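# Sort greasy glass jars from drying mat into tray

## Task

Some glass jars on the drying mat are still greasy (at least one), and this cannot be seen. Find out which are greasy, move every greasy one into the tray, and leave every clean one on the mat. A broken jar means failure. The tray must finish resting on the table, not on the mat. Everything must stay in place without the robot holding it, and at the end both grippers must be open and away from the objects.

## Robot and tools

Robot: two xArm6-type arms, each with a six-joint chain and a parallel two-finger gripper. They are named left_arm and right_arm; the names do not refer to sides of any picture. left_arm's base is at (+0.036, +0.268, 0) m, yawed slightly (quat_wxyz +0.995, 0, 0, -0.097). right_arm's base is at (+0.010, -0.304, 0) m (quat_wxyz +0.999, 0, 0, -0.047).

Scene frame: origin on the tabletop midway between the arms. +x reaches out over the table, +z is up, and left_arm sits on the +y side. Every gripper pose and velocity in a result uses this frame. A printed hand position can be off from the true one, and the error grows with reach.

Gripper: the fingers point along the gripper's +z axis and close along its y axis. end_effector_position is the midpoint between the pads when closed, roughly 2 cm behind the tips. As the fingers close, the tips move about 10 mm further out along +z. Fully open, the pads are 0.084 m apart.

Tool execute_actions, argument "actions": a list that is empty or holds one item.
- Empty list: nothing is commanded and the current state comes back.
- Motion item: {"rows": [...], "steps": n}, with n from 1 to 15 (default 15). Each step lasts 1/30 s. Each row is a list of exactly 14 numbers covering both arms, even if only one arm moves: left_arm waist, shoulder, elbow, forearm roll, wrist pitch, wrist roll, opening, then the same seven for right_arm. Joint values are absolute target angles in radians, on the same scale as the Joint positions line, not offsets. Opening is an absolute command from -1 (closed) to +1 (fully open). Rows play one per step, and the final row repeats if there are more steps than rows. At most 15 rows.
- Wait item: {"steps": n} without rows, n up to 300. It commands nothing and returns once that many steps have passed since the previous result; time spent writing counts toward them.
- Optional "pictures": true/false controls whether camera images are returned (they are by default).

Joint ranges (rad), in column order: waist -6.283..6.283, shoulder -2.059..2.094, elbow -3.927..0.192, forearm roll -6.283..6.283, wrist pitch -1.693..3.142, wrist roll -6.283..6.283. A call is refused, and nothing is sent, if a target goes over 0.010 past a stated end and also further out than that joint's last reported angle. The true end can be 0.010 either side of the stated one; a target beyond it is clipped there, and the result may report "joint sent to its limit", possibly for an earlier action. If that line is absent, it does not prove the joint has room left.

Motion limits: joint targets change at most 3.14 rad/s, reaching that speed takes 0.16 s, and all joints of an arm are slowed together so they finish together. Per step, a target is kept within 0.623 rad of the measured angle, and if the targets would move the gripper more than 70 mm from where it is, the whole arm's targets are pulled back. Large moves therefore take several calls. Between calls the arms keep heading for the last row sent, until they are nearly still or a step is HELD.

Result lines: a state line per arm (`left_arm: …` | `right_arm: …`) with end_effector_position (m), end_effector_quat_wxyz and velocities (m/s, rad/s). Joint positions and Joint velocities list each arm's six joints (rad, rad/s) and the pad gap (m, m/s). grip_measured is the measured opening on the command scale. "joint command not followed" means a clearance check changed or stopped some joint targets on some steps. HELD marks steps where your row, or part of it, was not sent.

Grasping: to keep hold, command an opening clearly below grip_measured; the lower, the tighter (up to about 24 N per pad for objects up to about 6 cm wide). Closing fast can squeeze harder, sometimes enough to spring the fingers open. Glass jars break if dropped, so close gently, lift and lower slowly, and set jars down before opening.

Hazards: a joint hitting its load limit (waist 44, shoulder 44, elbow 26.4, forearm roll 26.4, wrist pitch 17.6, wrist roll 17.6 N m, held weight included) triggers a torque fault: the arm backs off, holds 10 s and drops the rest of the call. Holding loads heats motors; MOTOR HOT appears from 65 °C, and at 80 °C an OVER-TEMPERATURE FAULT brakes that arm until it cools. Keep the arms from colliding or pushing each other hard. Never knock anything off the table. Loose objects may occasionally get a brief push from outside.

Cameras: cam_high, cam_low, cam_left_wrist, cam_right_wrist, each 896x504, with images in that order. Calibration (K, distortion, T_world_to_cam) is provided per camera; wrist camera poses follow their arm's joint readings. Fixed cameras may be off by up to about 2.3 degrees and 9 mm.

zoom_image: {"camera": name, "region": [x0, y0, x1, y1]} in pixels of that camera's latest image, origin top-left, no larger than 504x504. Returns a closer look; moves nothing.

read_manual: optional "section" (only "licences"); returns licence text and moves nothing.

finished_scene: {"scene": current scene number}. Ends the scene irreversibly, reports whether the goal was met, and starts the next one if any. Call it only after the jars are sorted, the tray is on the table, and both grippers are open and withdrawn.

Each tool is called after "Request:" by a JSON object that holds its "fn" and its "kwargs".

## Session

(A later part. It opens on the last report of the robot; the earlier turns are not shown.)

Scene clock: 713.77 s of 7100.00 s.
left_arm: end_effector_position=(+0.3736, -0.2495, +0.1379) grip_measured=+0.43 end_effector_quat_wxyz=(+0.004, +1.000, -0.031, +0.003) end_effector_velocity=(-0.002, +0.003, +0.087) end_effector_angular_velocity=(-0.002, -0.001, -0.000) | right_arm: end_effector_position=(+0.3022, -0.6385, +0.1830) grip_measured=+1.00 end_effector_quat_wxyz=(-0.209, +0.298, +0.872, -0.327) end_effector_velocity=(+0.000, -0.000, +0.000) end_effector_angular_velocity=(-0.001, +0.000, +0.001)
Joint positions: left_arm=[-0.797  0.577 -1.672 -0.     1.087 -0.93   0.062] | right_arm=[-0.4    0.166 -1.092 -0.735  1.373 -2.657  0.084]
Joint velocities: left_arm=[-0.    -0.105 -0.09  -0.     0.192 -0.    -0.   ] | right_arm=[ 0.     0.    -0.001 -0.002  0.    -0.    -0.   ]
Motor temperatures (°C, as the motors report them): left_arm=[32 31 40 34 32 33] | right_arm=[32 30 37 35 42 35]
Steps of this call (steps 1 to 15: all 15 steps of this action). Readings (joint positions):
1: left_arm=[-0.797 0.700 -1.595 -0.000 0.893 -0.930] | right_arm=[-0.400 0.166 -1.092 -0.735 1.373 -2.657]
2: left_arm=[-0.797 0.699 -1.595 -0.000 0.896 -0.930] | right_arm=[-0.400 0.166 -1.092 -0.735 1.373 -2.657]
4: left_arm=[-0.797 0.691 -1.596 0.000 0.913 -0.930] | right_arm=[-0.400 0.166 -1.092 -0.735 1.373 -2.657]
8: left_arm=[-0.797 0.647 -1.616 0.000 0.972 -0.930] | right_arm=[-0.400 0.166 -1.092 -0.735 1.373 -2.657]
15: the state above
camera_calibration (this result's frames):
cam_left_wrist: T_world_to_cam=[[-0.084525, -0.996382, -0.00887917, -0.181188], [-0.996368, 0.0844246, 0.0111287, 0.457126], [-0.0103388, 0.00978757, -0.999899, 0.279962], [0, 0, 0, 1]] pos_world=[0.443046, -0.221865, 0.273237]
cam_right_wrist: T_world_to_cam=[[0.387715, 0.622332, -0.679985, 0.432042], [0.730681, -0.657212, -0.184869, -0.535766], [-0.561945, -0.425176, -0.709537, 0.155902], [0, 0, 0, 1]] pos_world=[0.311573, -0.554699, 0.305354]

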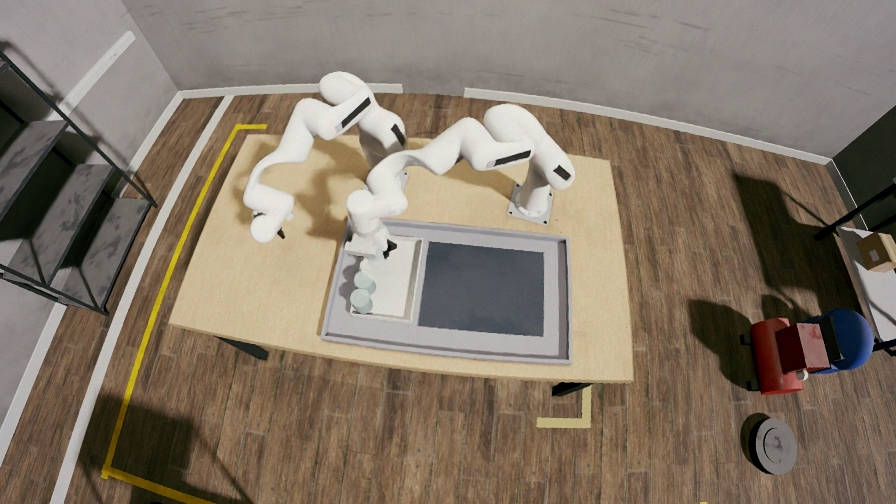

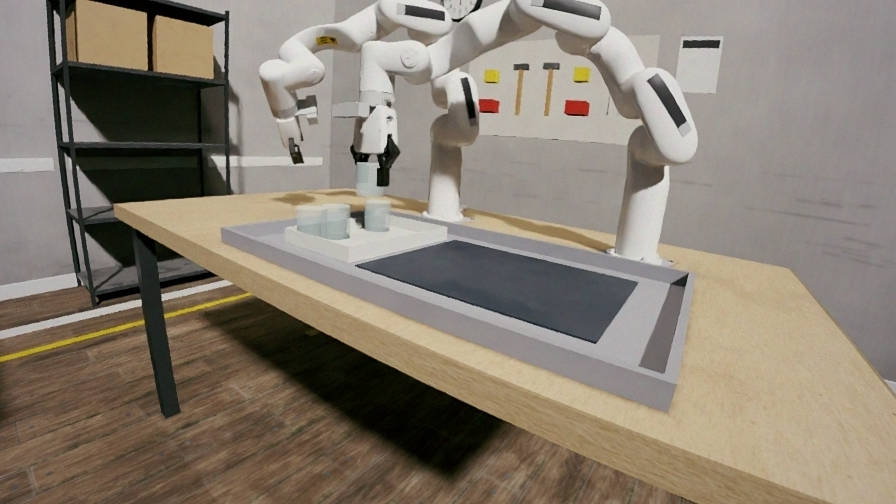

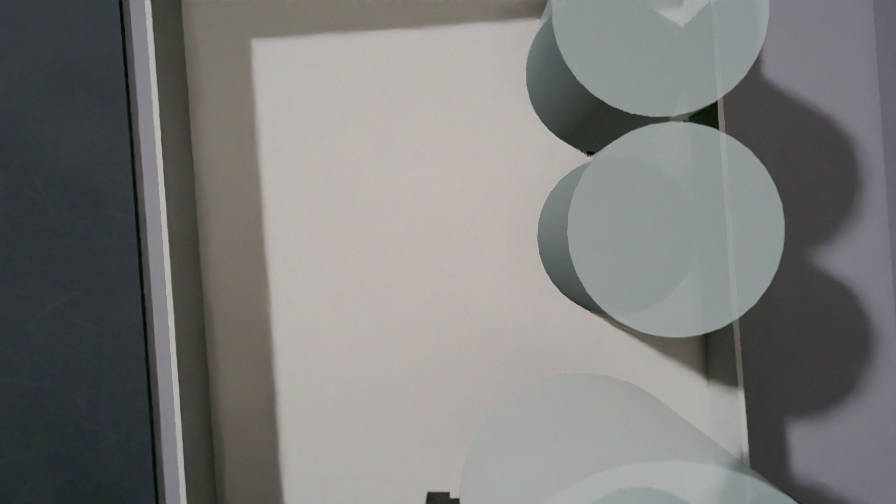

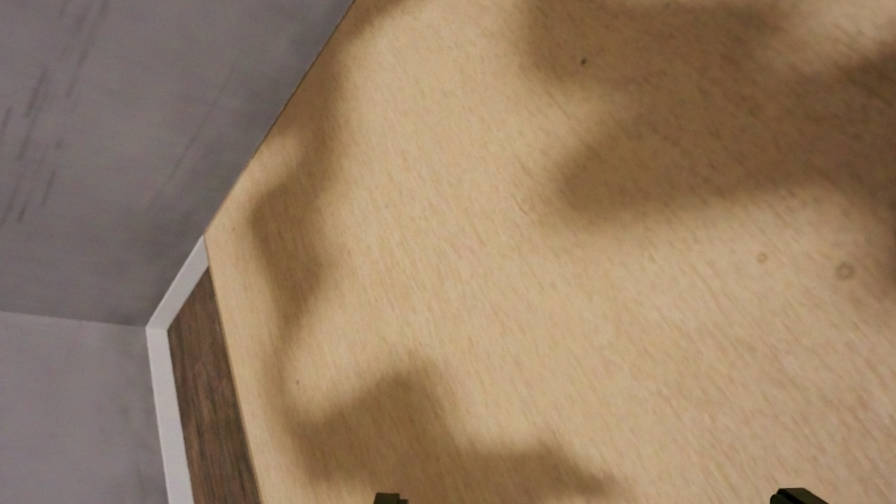

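Request:
{"fn": "execute_actions", "kwargs": {"actions": [{"rows": [[-0.7773,0.5222,-1.6071,0,1.0849,-0.91,0.1,-0.4,0.166,-1.092,-0.735,1.373,-2.657,1],[-0.7572,0.4712,-1.5388,0,1.0676,-0.89,0.1,-0.4,0.166,-1.092,-0.735,1.373,-2.657,1],[-0.7372,0.4203,-1.4706,0,1.0503,-0.87,0.1,-0.4,0.166,-1.092,-0.735,1.373,-2.657,1],[-0.7171,0.3694,-1.4024,0,1.033,-0.85,0.1,-0.4,0.166,-1.092,-0.735,1.373,-2.657,1],[-0.6971,0.3184,-1.3341,0,1.0157,-0.83,0.1,-0.4,0.166,-1.092,-0.735,1.373,-2.657,1],[-0.677,0.2675,-1.2659,0,0.9984,-0.81,0.1,-0.4,0.166,-1.092,-0.735,1.373,-2.657,1],[-0.657,0.2166,-1.1977,0,0.9811,-0.79,0.1,-0.4,0.166,-1.092,-0.735,1.373,-2.657,1],[-0.637,0.1656,-1.1294,0,0.9638,-0.77,0.1,-0.4,0.166,-1.092,-0.735,1.373,-2.657,1],[-0.6169,0.1147,-1.0612,0,0.9465,-0.75,0.1,-0.4,0.166,-1.092,-0.735,1.373,-2.657,1],[-0.5969,0.0637,-0.9929,0,0.9292,-0.73,0.1,-0.4,0.166,-1.092,-0.735,1.373,-2.657,1],[-0.5768,0.0128,-0.9247,0,0.9119,-0.71,0.1,-0.4,0.166,-1.092,-0.735,1.373,-2.657,1],[-0.5568,-0.0381,-0.8565,0,0.8946,-0.69,0.1,-0.4,0.166,-1.092,-0.735,1.373,-2.657,1],[-0.5367,-0.0891,-0.7882,0,0.8773,-0.67,0.1,-0.4,0.166,-1.092,-0.735,1.373,-2.657,1],[-0.5167,-0.14,-0.72,0,0.86,-0.65,0.1,-0.4,0.166,-1.092,-0.735,1.373,-2.657,1]], "steps": 15}], "pictures": false}}

Request:
{"fn": "execute_actions", "kwargs": {"actions": [{"rows": [[-0.5167,-0.14,-0.72,0,0.86,-0.65,0.1,-0.4,0.166,-1.092,-0.735,1.373,-2.657,1],[-0.5167,-0.14,-0.72,0,0.86,-0.65,0.1,-0.4,0.166,-1.092,-0.735,1.373,-2.657,1],[-0.5167,-0.14,-0.72,0,0.86,-0.65,0.1,-0.4,0.166,-1.092,-0.735,1.373,-2.657,1],[-0.5167,-0.14,-0.72,0,0.86,-0.65,0.1,-0.4,0.166,-1.092,-0.735,1.373,-2.657,1],[-0.5167,-0.1163,-0.7119,0,0.8282,-0.65,0.1,-0.4,0.166,-1.092,-0.735,1.373,-2.657,1],[-0.5167,-0.0926,-0.7038,0,0.7964,-0.65,0.1,-0.4,0.166,-1.092,-0.735,1.373,-2.657,1],[-0.5167,-0.0688,-0.6958,0,0.7646,-0.65,0.1,-0.4,0.166,-1.092,-0.735,1.373,-2.657,1],[-0.5167,-0.0451,-0.6877,0,0.7328,-0.65,0.1,-0.4,0.166,-1.092,-0.735,1.373,-2.657,1],[-0.5167,-0.0214,-0.6796,0,0.701,-0.65,0.1,-0.4,0.166,-1.092,-0.735,1.373,-2.657,1],[-0.5167,0.0023,-0.6715,0,0.6692,-0.65,0.1,-0.4,0.166,-1.092,-0.735,1.373,-2.657,1],[-0.5167,0.026,-0.6634,0,0.6374,-0.65,0.1,-0.4,0.166,-1.092,-0.735,1.373,-2.657,1],[-0.5167,0.0498,-0.6554,0,0.6056,-0.65,0.1,-0.4,0.166,-1.092,-0.735,1.373,-2.657,1],[-0.5167,0.0735,-0.6473,0,0.5738,-0.65,0.1,-0.4,0.166,-1.092,-0.735,1.373,-2.657,1],[-0.5167,0.085,-0.6433,0,0.5583,-0.65,0.1,-0.4,0.166,-1.092,-0.735,1.373,-2.657,1],[-0.5167,0.092,-0.641,0,0.549,-0.65,0.1,-0.4,0.166,-1.092,-0.735,1.373,-2.657,1]], "steps": 15}], "pictures": false}}

Request:
{"fn": "execute_actions", "kwargs": {"actions": [{"rows": [[-0.5167,0.092,-0.641,0,0.549,-0.65,0.1,-0.4,0.166,-1.092,-0.735,1.373,-2.657,1]], "steps": 12}], "pictures": false}}

Request:
{"fn": "execute_actions", "kwargs": {"actions": [{"rows": [[-0.5167,0.092,-0.641,0,0.549,-0.65,0.45,-0.4,0.166,-1.092,-0.735,1.373,-2.657,1],[-0.5167,0.092,-0.641,0,0.549,-0.65,0.55,-0.4,0.166,-1.092,-0.735,1.373,-2.657,1],[-0.5167,0.092,-0.641,0,0.549,-0.65,0.7,-0.4,0.166,-1.092,-0.735,1.373,-2.657,1],[-0.5167,0.092,-0.641,0,0.549,-0.65,1,-0.4,0.166,-1.092,-0.735,1.373,-2.657,1]], "steps": 12}], "pictures": false}}

Request:
{"fn": "execute_actions", "kwargs": {"actions": [{"rows": [[-0.5167,-0.14,-0.72,0,0.86,-0.65,1,-0.4,0.166,-1.092,-0.735,1.373,-2.657,1]], "steps": 15}], "pictures": false}}

Request:
{"fn": "execute_actions", "kwargs": {"actions": [{"rows": [[0.3,-0.4,-0.5,0,0.9,-0.65,1,-0.4,0.166,-1.092,-0.735,1.373,-2.657,1]], "steps": 15}]}}

Scene clock: 741.87 s of 7100.00 s.
left_arm: end_effector_position=(+0.3744, -0.1064, +0.1564) grip_measured=+0.43 end_effector_quat_wxyz=(+0.000, +1.000, -0.030, +0.000) end_effector_velocity=(-0.063, +0.359, -0.008) end_effector_angular_velocity=(+0.001, +0.000, -0.000) | right_arm: end_effector_position=(+0.3022, -0.6385, +0.1830) grip_measured=+1.00 end_effector_quat_wxyz=(-0.209, +0.298, +0.872, -0.327) end_effector_velocity=(+0.000, +0.001, -0.000) end_effector_angular_velocity=(-0.000, -0.001, +0.001)
Joint positions: left_arm=[-0.64   0.176 -1.145  0.     0.968 -0.775  0.062] | right_arm=[-0.4    0.166 -1.092 -0.735  1.373 -2.657  0.084]
Joint velocities: left_arm=[ 0.384 -0.979  1.312  0.    -0.332  0.385  0.   ] | right_arm=[ 0.001  0.     0.     0.    -0.001  0.002 -0.   ]
Motor temperatures (°C, as the motors report them): left_arm=[32 31 40 34 32 33] | right_arm=[32 30 37 35 42 35]
Steps of this call (steps 1 to 30: the robot went on to your last target; steps 31 to 90: nothing new was sent; then 24.60 s passed at rest; steps 91 to 105: all 15 steps of this action). Readings (joint positions):
91: left_arm=[-0.797 0.573 -1.675 -0.000 1.102 -0.930] | right_arm=[-0.400 0.166 -1.092 -0.735 1.373 -2.657]
92: left_arm=[-0.796 0.570 -1.670 -0.000 1.100 -0.928] | right_arm=[-0.400 0.166 -1.092 -0.735 1.373 -2.657]
94: left_arm=[-0.786 0.540 -1.626 -0.000 1.089 -0.915] | right_arm=[-0.400 0.166 -1.092 -0.735 1.373 -2.657]
98: left_arm=[-0.733 0.410 -1.458 0.000 1.047 -0.866] | right_arm=[-0.400 0.166 -1.092 -0.735 1.373 -2.657]
105: the state above

Scene clock: 742.37 s of 7100.00 s.
left_arm: end_effector_position=(+0.3407, +0.0040, +0.0724) grip_measured=+0.43 end_effector_quat_wxyz=(-0.001, +1.000, -0.031, -0.001) end_effector_velocity=(-0.020, +0.024, -0.283) end_effector_angular_velocity=(+0.012, +0.014, -0.006) | right_arm: end_effector_position=(+0.3022, -0.6385, +0.1830) grip_measured=+1.00 end_effector_quat_wxyz=(-0.209, +0.298, +0.872, -0.327) end_effector_velocity=(-0.000, +0.000, -0.000) end_effector_angular_velocity=(+0.000, -0.001, -0.002)
Joint positions: left_arm=[-0.519  0.022 -0.671 -0.     0.652 -0.651  0.062] | right_arm=[-0.4    0.166 -1.092 -0.735  1.373 -2.657  0.084]
Joint velocities: left_arm=[ 0.012  0.631  0.276 -0.    -0.889  0.018  0.   ] | right_arm=[-0.    -0.     0.     0.002  0.     0.001  0.   ]
Motor temperatures (°C, as the motors report them): left_arm=[32 31 40 34 32 33] | right_arm=[32 30 37 35 42 35]
Steps of this call (steps 1 to 15: all 15 steps of this action). Readings (joint positions):
1: left_arm=[-0.628 0.143 -1.101 0.000 0.957 -0.762] | right_arm=[-0.400 0.166 -1.092 -0.735 1.373 -2.657]
2: left_arm=[-0.615 0.111 -1.058 0.000 0.946 -0.749] | right_arm=[-0.400 0.166 -1.092 -0.735 1.373 -2.657]
4: left_arm=[-0.590 0.046 -0.971 0.000 0.924 -0.724] | right_arm=[-0.400 0.166 -1.092 -0.735 1.373 -2.657]
8: left_arm=[-0.542 -0.062 -0.805 0.000 0.861 -0.676] | right_arm=[-0.400 0.166 -1.092 -0.735 1.373 -2.657]
15: the state above

Scene clock: 742.77 s of 7100.00 s.
left_arm: end_effector_position=(+0.3387, +0.0069, +0.0431) grip_measured=+0.43 end_effector_quat_wxyz=(-0.000, +1.000, -0.030, -0.000) end_effector_velocity=(+0.002, +0.000, -0.005) end_effector_angular_velocity=(-0.003, -0.003, +0.002) | right_arm: end_effector_position=(+0.3022, -0.6385, +0.1830) grip_measured=+1.00 end_effector_quat_wxyz=(-0.209, +0.298, +0.872, -0.327) end_effector_velocity=(-0.000, -0.000, +0.000) end_effector_angular_velocity=(-0.001, -0.001, +0.000)
Joint positions: left_arm=[-0.516  0.089 -0.641  0.     0.552 -0.65   0.062] | right_arm=[-0.4    0.166 -1.092 -0.735  1.373 -2.657  0.084]
Joint velocities: left_arm=[ 0.003  0.015  0.002  0.    -0.021  0.001 -0.   ] | right_arm=[-0.    -0.001  0.001 -0.001 -0.     0.     0.   ]
Motor temperatures (°C, as the motors report them): left_arm=[32 31 40 34 32 33] | right_arm=[32 30 37 35 42 35]
Steps of this call (steps 1 to 12: all 12 steps of this action). Readings (joint positions):
1: left_arm=[-0.518 0.042 -0.662 -0.000 0.624 -0.651] | right_arm=[-0.400 0.166 -1.092 -0.735 1.373 -2.657]
2: left_arm=[-0.518 0.060 -0.655 -0.000 0.600 -0.651] | right_arm=[-0.400 0.166 -1.092 -0.735 1.373 -2.657]
4: left_arm=[-0.517 0.081 -0.645 -0.000 0.571 -0.650] | right_arm=[-0.400 0.166 -1.092 -0.735 1.373 -2.657]
8: left_arm=[-0.517 0.087 -0.642 0.000 0.556 -0.650] | right_arm=[-0.400 0.166 -1.092 -0.735 1.373 -2.657]
12: the state above

Scene clock: 743.17 s of 7100.00 s.
left_arm: end_effector_position=(+0.3390, +0.0062, +0.0421) grip_measured=+0.99 end_effector_quat_wxyz=(+0.000, +1.000, -0.031, +0.000) end_effector_velocity=(-0.002, +0.004, +0.000) end_effector_angular_velocity=(+0.007, +0.007, +0.003) | right_arm: end_effector_position=(+0.3022, -0.6385, +0.1830) grip_measured=+1.00 end_effector_quat_wxyz=(-0.209, +0.298, +0.872, -0.327) end_effector_velocity=(+0.000, -0.001, -0.000) end_effector_angular_velocity=(-0.001, +0.000, -0.000)
Joint positions: left_arm=[-0.517  0.093 -0.642 -0.     0.547 -0.65   0.084] | right_arm=[-0.4    0.166 -1.092 -0.735  1.373 -2.657  0.084]
Joint velocities: left_arm=[ 0.003 -0.006  0.005  0.001  0.011 -0.     0.005] | right_arm=[-0.     0.001 -0.001 -0.001 -0.     0.001  0.   ]
Motor temperatures (°C, as the motors report them): left_arm=[32 31 40 34 32 33] | right_arm=[32 30 37 35 42 35]
Steps of this call (steps 1 to 12: all 12 steps of this action). Readings (joint positions):
1: left_arm=[-0.516 0.090 -0.641 0.000 0.551 -0.650] | right_arm=[-0.400 0.166 -1.092 -0.735 1.373 -2.657]
2: left_arm=[-0.516 0.090 -0.641 0.000 0.551 -0.650] | right_arm=[-0.400 0.166 -1.092 -0.735 1.373 -2.657]
4: left_arm=[-0.517 0.092 -0.642 -0.000 0.547 -0.650] | right_arm=[-0.400 0.166 -1.092 -0.735 1.373 -2.657]
8: left_arm=[-0.517 0.094 -0.643 -0.000 0.546 -0.650] | right_arm=[-0.400 0.166 -1.092 -0.735 1.373 -2.657]
12: the state above

Scene clock: 743.67 s of 7100.00 s.
left_arm: end_effector_position=(+0.3377, +0.0075, +0.1382) grip_measured=+1.00 end_effector_quat_wxyz=(-0.001, +1.000, -0.031, -0.001) end_effector_velocity=(-0.013, +0.011, -0.004) end_effector_angular_velocity=(+0.038, +0.043, -0.000) | right_arm: end_effector_position=(+0.3022, -0.6385, +0.1830) grip_measured=+1.00 end_effector_quat_wxyz=(-0.209, +0.298, +0.872, -0.327) end_effector_velocity=(+0.001, +0.000, -0.000) end_effector_angular_velocity=(-0.000, -0.000, +0.001)
Joint positions: left_arm=[-0.517 -0.137 -0.718  0.     0.856 -0.65   0.084] | right_arm=[-0.4    0.166 -1.092 -0.735  1.373 -2.657  0.084]
Joint velocities: left_arm=[-0.002 -0.009  0.01   0.     0.057 -0.002 -0.   ] | right_arm=[ 0.001  0.001 -0.    -0.    -0.001  0.001  0.   ]
Motor temperatures (°C, as the motors report them): left_arm=[32 31 40 34 32 33] | right_arm=[32 30 37 35 42 35]
Steps of this call (steps 1 to 15: all 15 steps of this action). Readings (joint positions):
1: left_arm=[-0.517 0.093 -0.642 -0.000 0.548 -0.650] | right_arm=[-0.400 0.166 -1.092 -0.735 1.373 -2.657]
2: left_arm=[-0.517 0.090 -0.642 -0.000 0.554 -0.650] | right_arm=[-0.400 0.166 -1.092 -0.735 1.373 -2.657]
4: left_arm=[-0.517 0.056 -0.651 -0.000 0.608 -0.650] | right_arm=[-0.400 0.166 -1.092 -0.735 1.373 -2.657]
8: left_arm=[-0.517 -0.075 -0.702 -0.000 0.768 -0.650] | right_arm=[-0.400 0.166 -1.092 -0.735 1.373 -2.657]
15: the state above

Scene clock: 744.17 s of 7100.00 s.
left_arm: end_effector_position=(+0.3816, +0.1678, +0.1450) grip_measured=+1.00 end_effector_quat_wxyz=(-0.000, +0.983, +0.183, -0.001) end_effector_velocity=(+0.028, +0.381, +0.008) end_effector_angular_velocity=(-0.001, -0.004, +1.038) | right_arm: end_effector_position=(+0.3022, -0.6385, +0.1830) grip_measured=+1.00 end_effector_quat_wxyz=(-0.209, +0.298, +0.872, -0.327) end_effector_velocity=(-0.000, -0.000, +0.000) end_effector_angular_velocity=(-0.001, -0.000, +0.000)
Joint positions: left_arm=[-0.087 -0.285 -0.595  0.     0.882 -0.65   0.084] | right_arm=[-0.4    0.166 -1.092 -0.735  1.373 -2.657  0.084]
Joint velocities: left_arm=[ 1.036 -0.307  0.254 -0.     0.048 -0.001  0.   ] | right_arm=[-0.    -0.001  0.    -0.001  0.     0.     0.   ]
Motor temperatures (°C, as the motors report them): left_arm=[32 31 40 34 32 33] | right_arm=[32 30 37 35 42 35]
Steps of this call (steps 1 to 15: all 15 steps of this action). Readings (joint positions):
1: left_arm=[-0.517 -0.137 -0.718 0.000 0.858 -0.650] | right_arm=[-0.400 0.166 -1.092 -0.735 1.373 -2.657]
2: left_arm=[-0.512 -0.139 -0.716 -0.000 0.859 -0.650] | right_arm=[-0.400 0.166 -1.092 -0.735 1.373 -2.657]
4: left_arm=[-0.464 -0.159 -0.699 -0.000 0.862 -0.650] | right_arm=[-0.400 0.166 -1.092 -0.735 1.373 -2.657]
8: left_arm=[-0.324 -0.214 -0.654 0.000 0.871 -0.650] | right_arm=[-0.400 0.166 -1.092 -0.735 1.373 -2.657]
15: the state above
camera_calibration (this result's frames):
cam_left_wrist: T_world_to_cam=[[0.338485, -0.94082, -0.0169216, 0.0657449], [-0.940699, -0.338765, 0.0179928, 0.478495], [-0.0226604, 0.00982788, -0.999695, 0.287711], [0, 0, 0, 1]] pos_world=[0.434386, 0.221124, 0.280126]
cam_right_wrist: T_world_to_cam=[[0.387714, 0.622332, -0.679985, 0.432042], [0.730681, -0.657212, -0.18487, -0.535765], [-0.561945, -0.425176, -0.709537, 0.155902], [0, 0, 0, 1]] pos_world=[0.311573, -0.554699, 0.305354]

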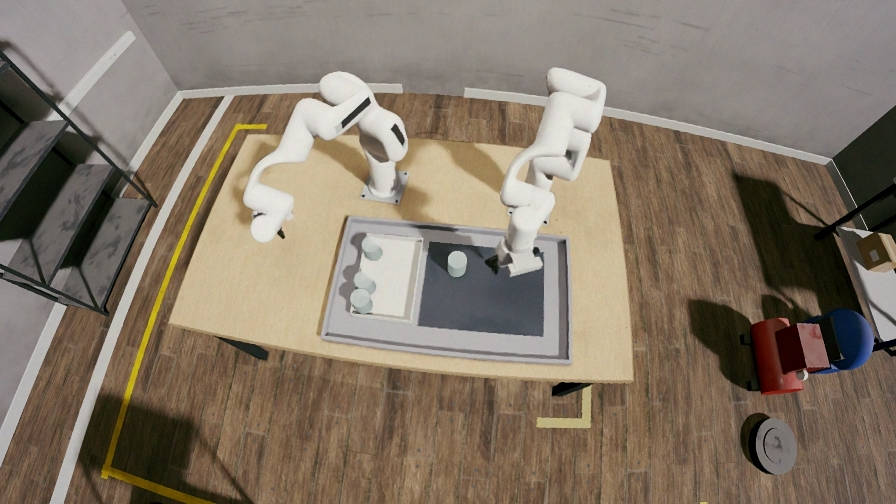

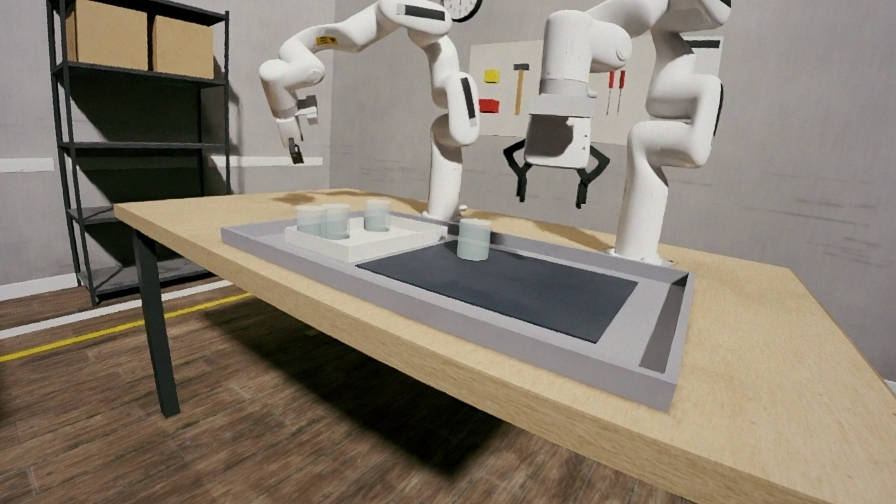

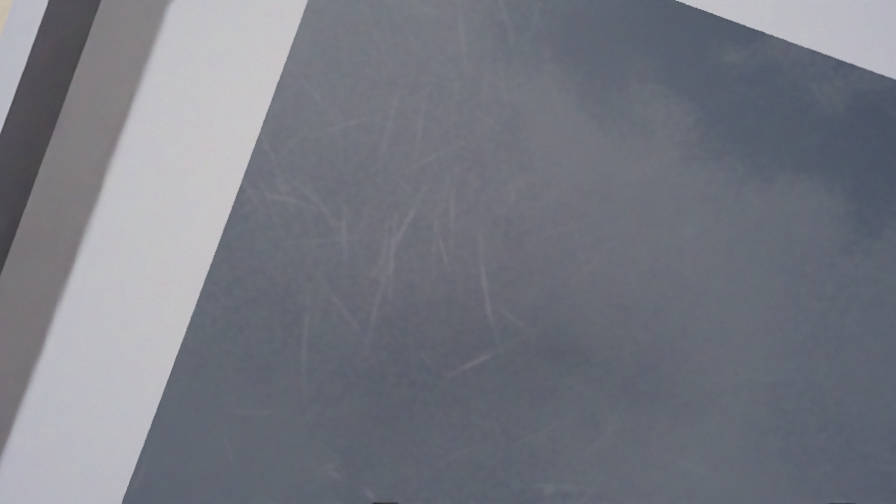

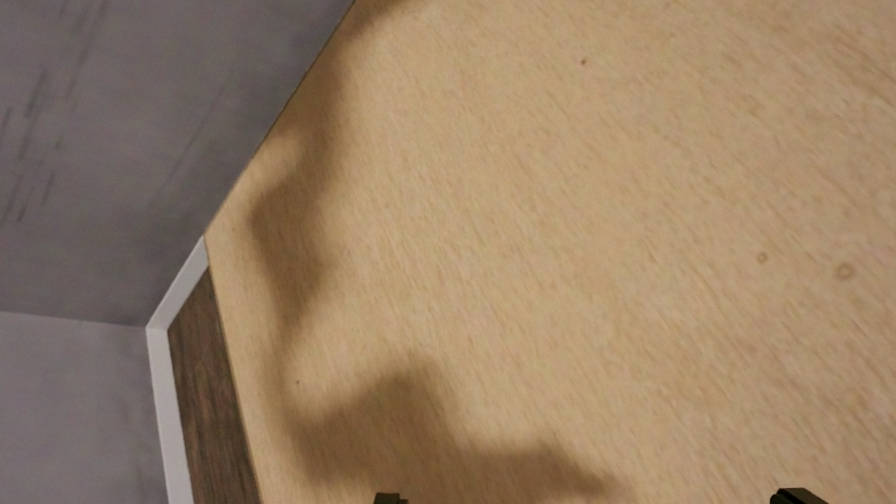

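Request:
{"fn": "execute_actions", "kwargs": {"actions": [{"steps": 20}], "pictures": false}}

Request:
{"fn": "finished_scene", "kwargs": {"scene": 1}}

Scene clock: 745.87 s of 7100.00 s.
left_arm: end_effector_position=(+0.3646, +0.3028, +0.1462) grip_measured=+1.00 end_effector_quat_wxyz=(+0.000, +0.930, +0.369, -0.000) end_effector_velocity=(+0.000, +0.000, +0.000) end_effector_angular_velocity=(+0.000, -0.000, -0.002) | right_arm: end_effector_position=(+0.3022, -0.6385, +0.1830) grip_measured=+1.00 end_effector_quat_wxyz=(-0.209, +0.298, +0.872, -0.327) end_effector_velocity=(+0.000, +0.001, -0.001) end_effector_angular_velocity=(+0.001, -0.001, -0.001)
Joint positions: left_arm=[ 0.3   -0.4   -0.5   -0.     0.9   -0.65   0.084] | right_arm=[-0.4    0.166 -1.092 -0.735  1.373 -2.657  0.084]
Joint velocities: left_arm=[ 0.    -0.    -0.     0.    -0.     0.002 -0.   ] | right_arm=[ 0.     0.     0.     0.002 -0.001  0.001 -0.   ]
Motor temperatures (°C, as the motors report them): left_arm=[32 31 40 34 32 33] | right_arm=[32 30 37 35 42 35]
Steps of this call (steps 1 to 30: the robot went on to your last target; steps 31 to 51: nothing new was sent). Readings (joint positions):
1: left_arm=[-0.052 -0.295 -0.587 0.000 0.883 -0.650] | right_arm=[-0.400 0.166 -1.092 -0.735 1.373 -2.657]
2: left_arm=[-0.018 -0.306 -0.578 0.000 0.885 -0.650] | right_arm=[-0.400 0.166 -1.092 -0.735 1.373 -2.657]
4: left_arm=[0.053 -0.326 -0.561 0.000 0.888 -0.650] | right_arm=[-0.400 0.166 -1.092 -0.735 1.373 -2.657]
8: left_arm=[0.196 -0.369 -0.526 0.000 0.895 -0.650] | right_arm=[-0.400 0.166 -1.092 -0.735 1.373 -2.657]
51: the state above
All arms were judged still, so your last target was given up. Only a new action makes them travel on or press farther. Fingers that are still opening or closing keep moving.

The scene is finished: the task was done.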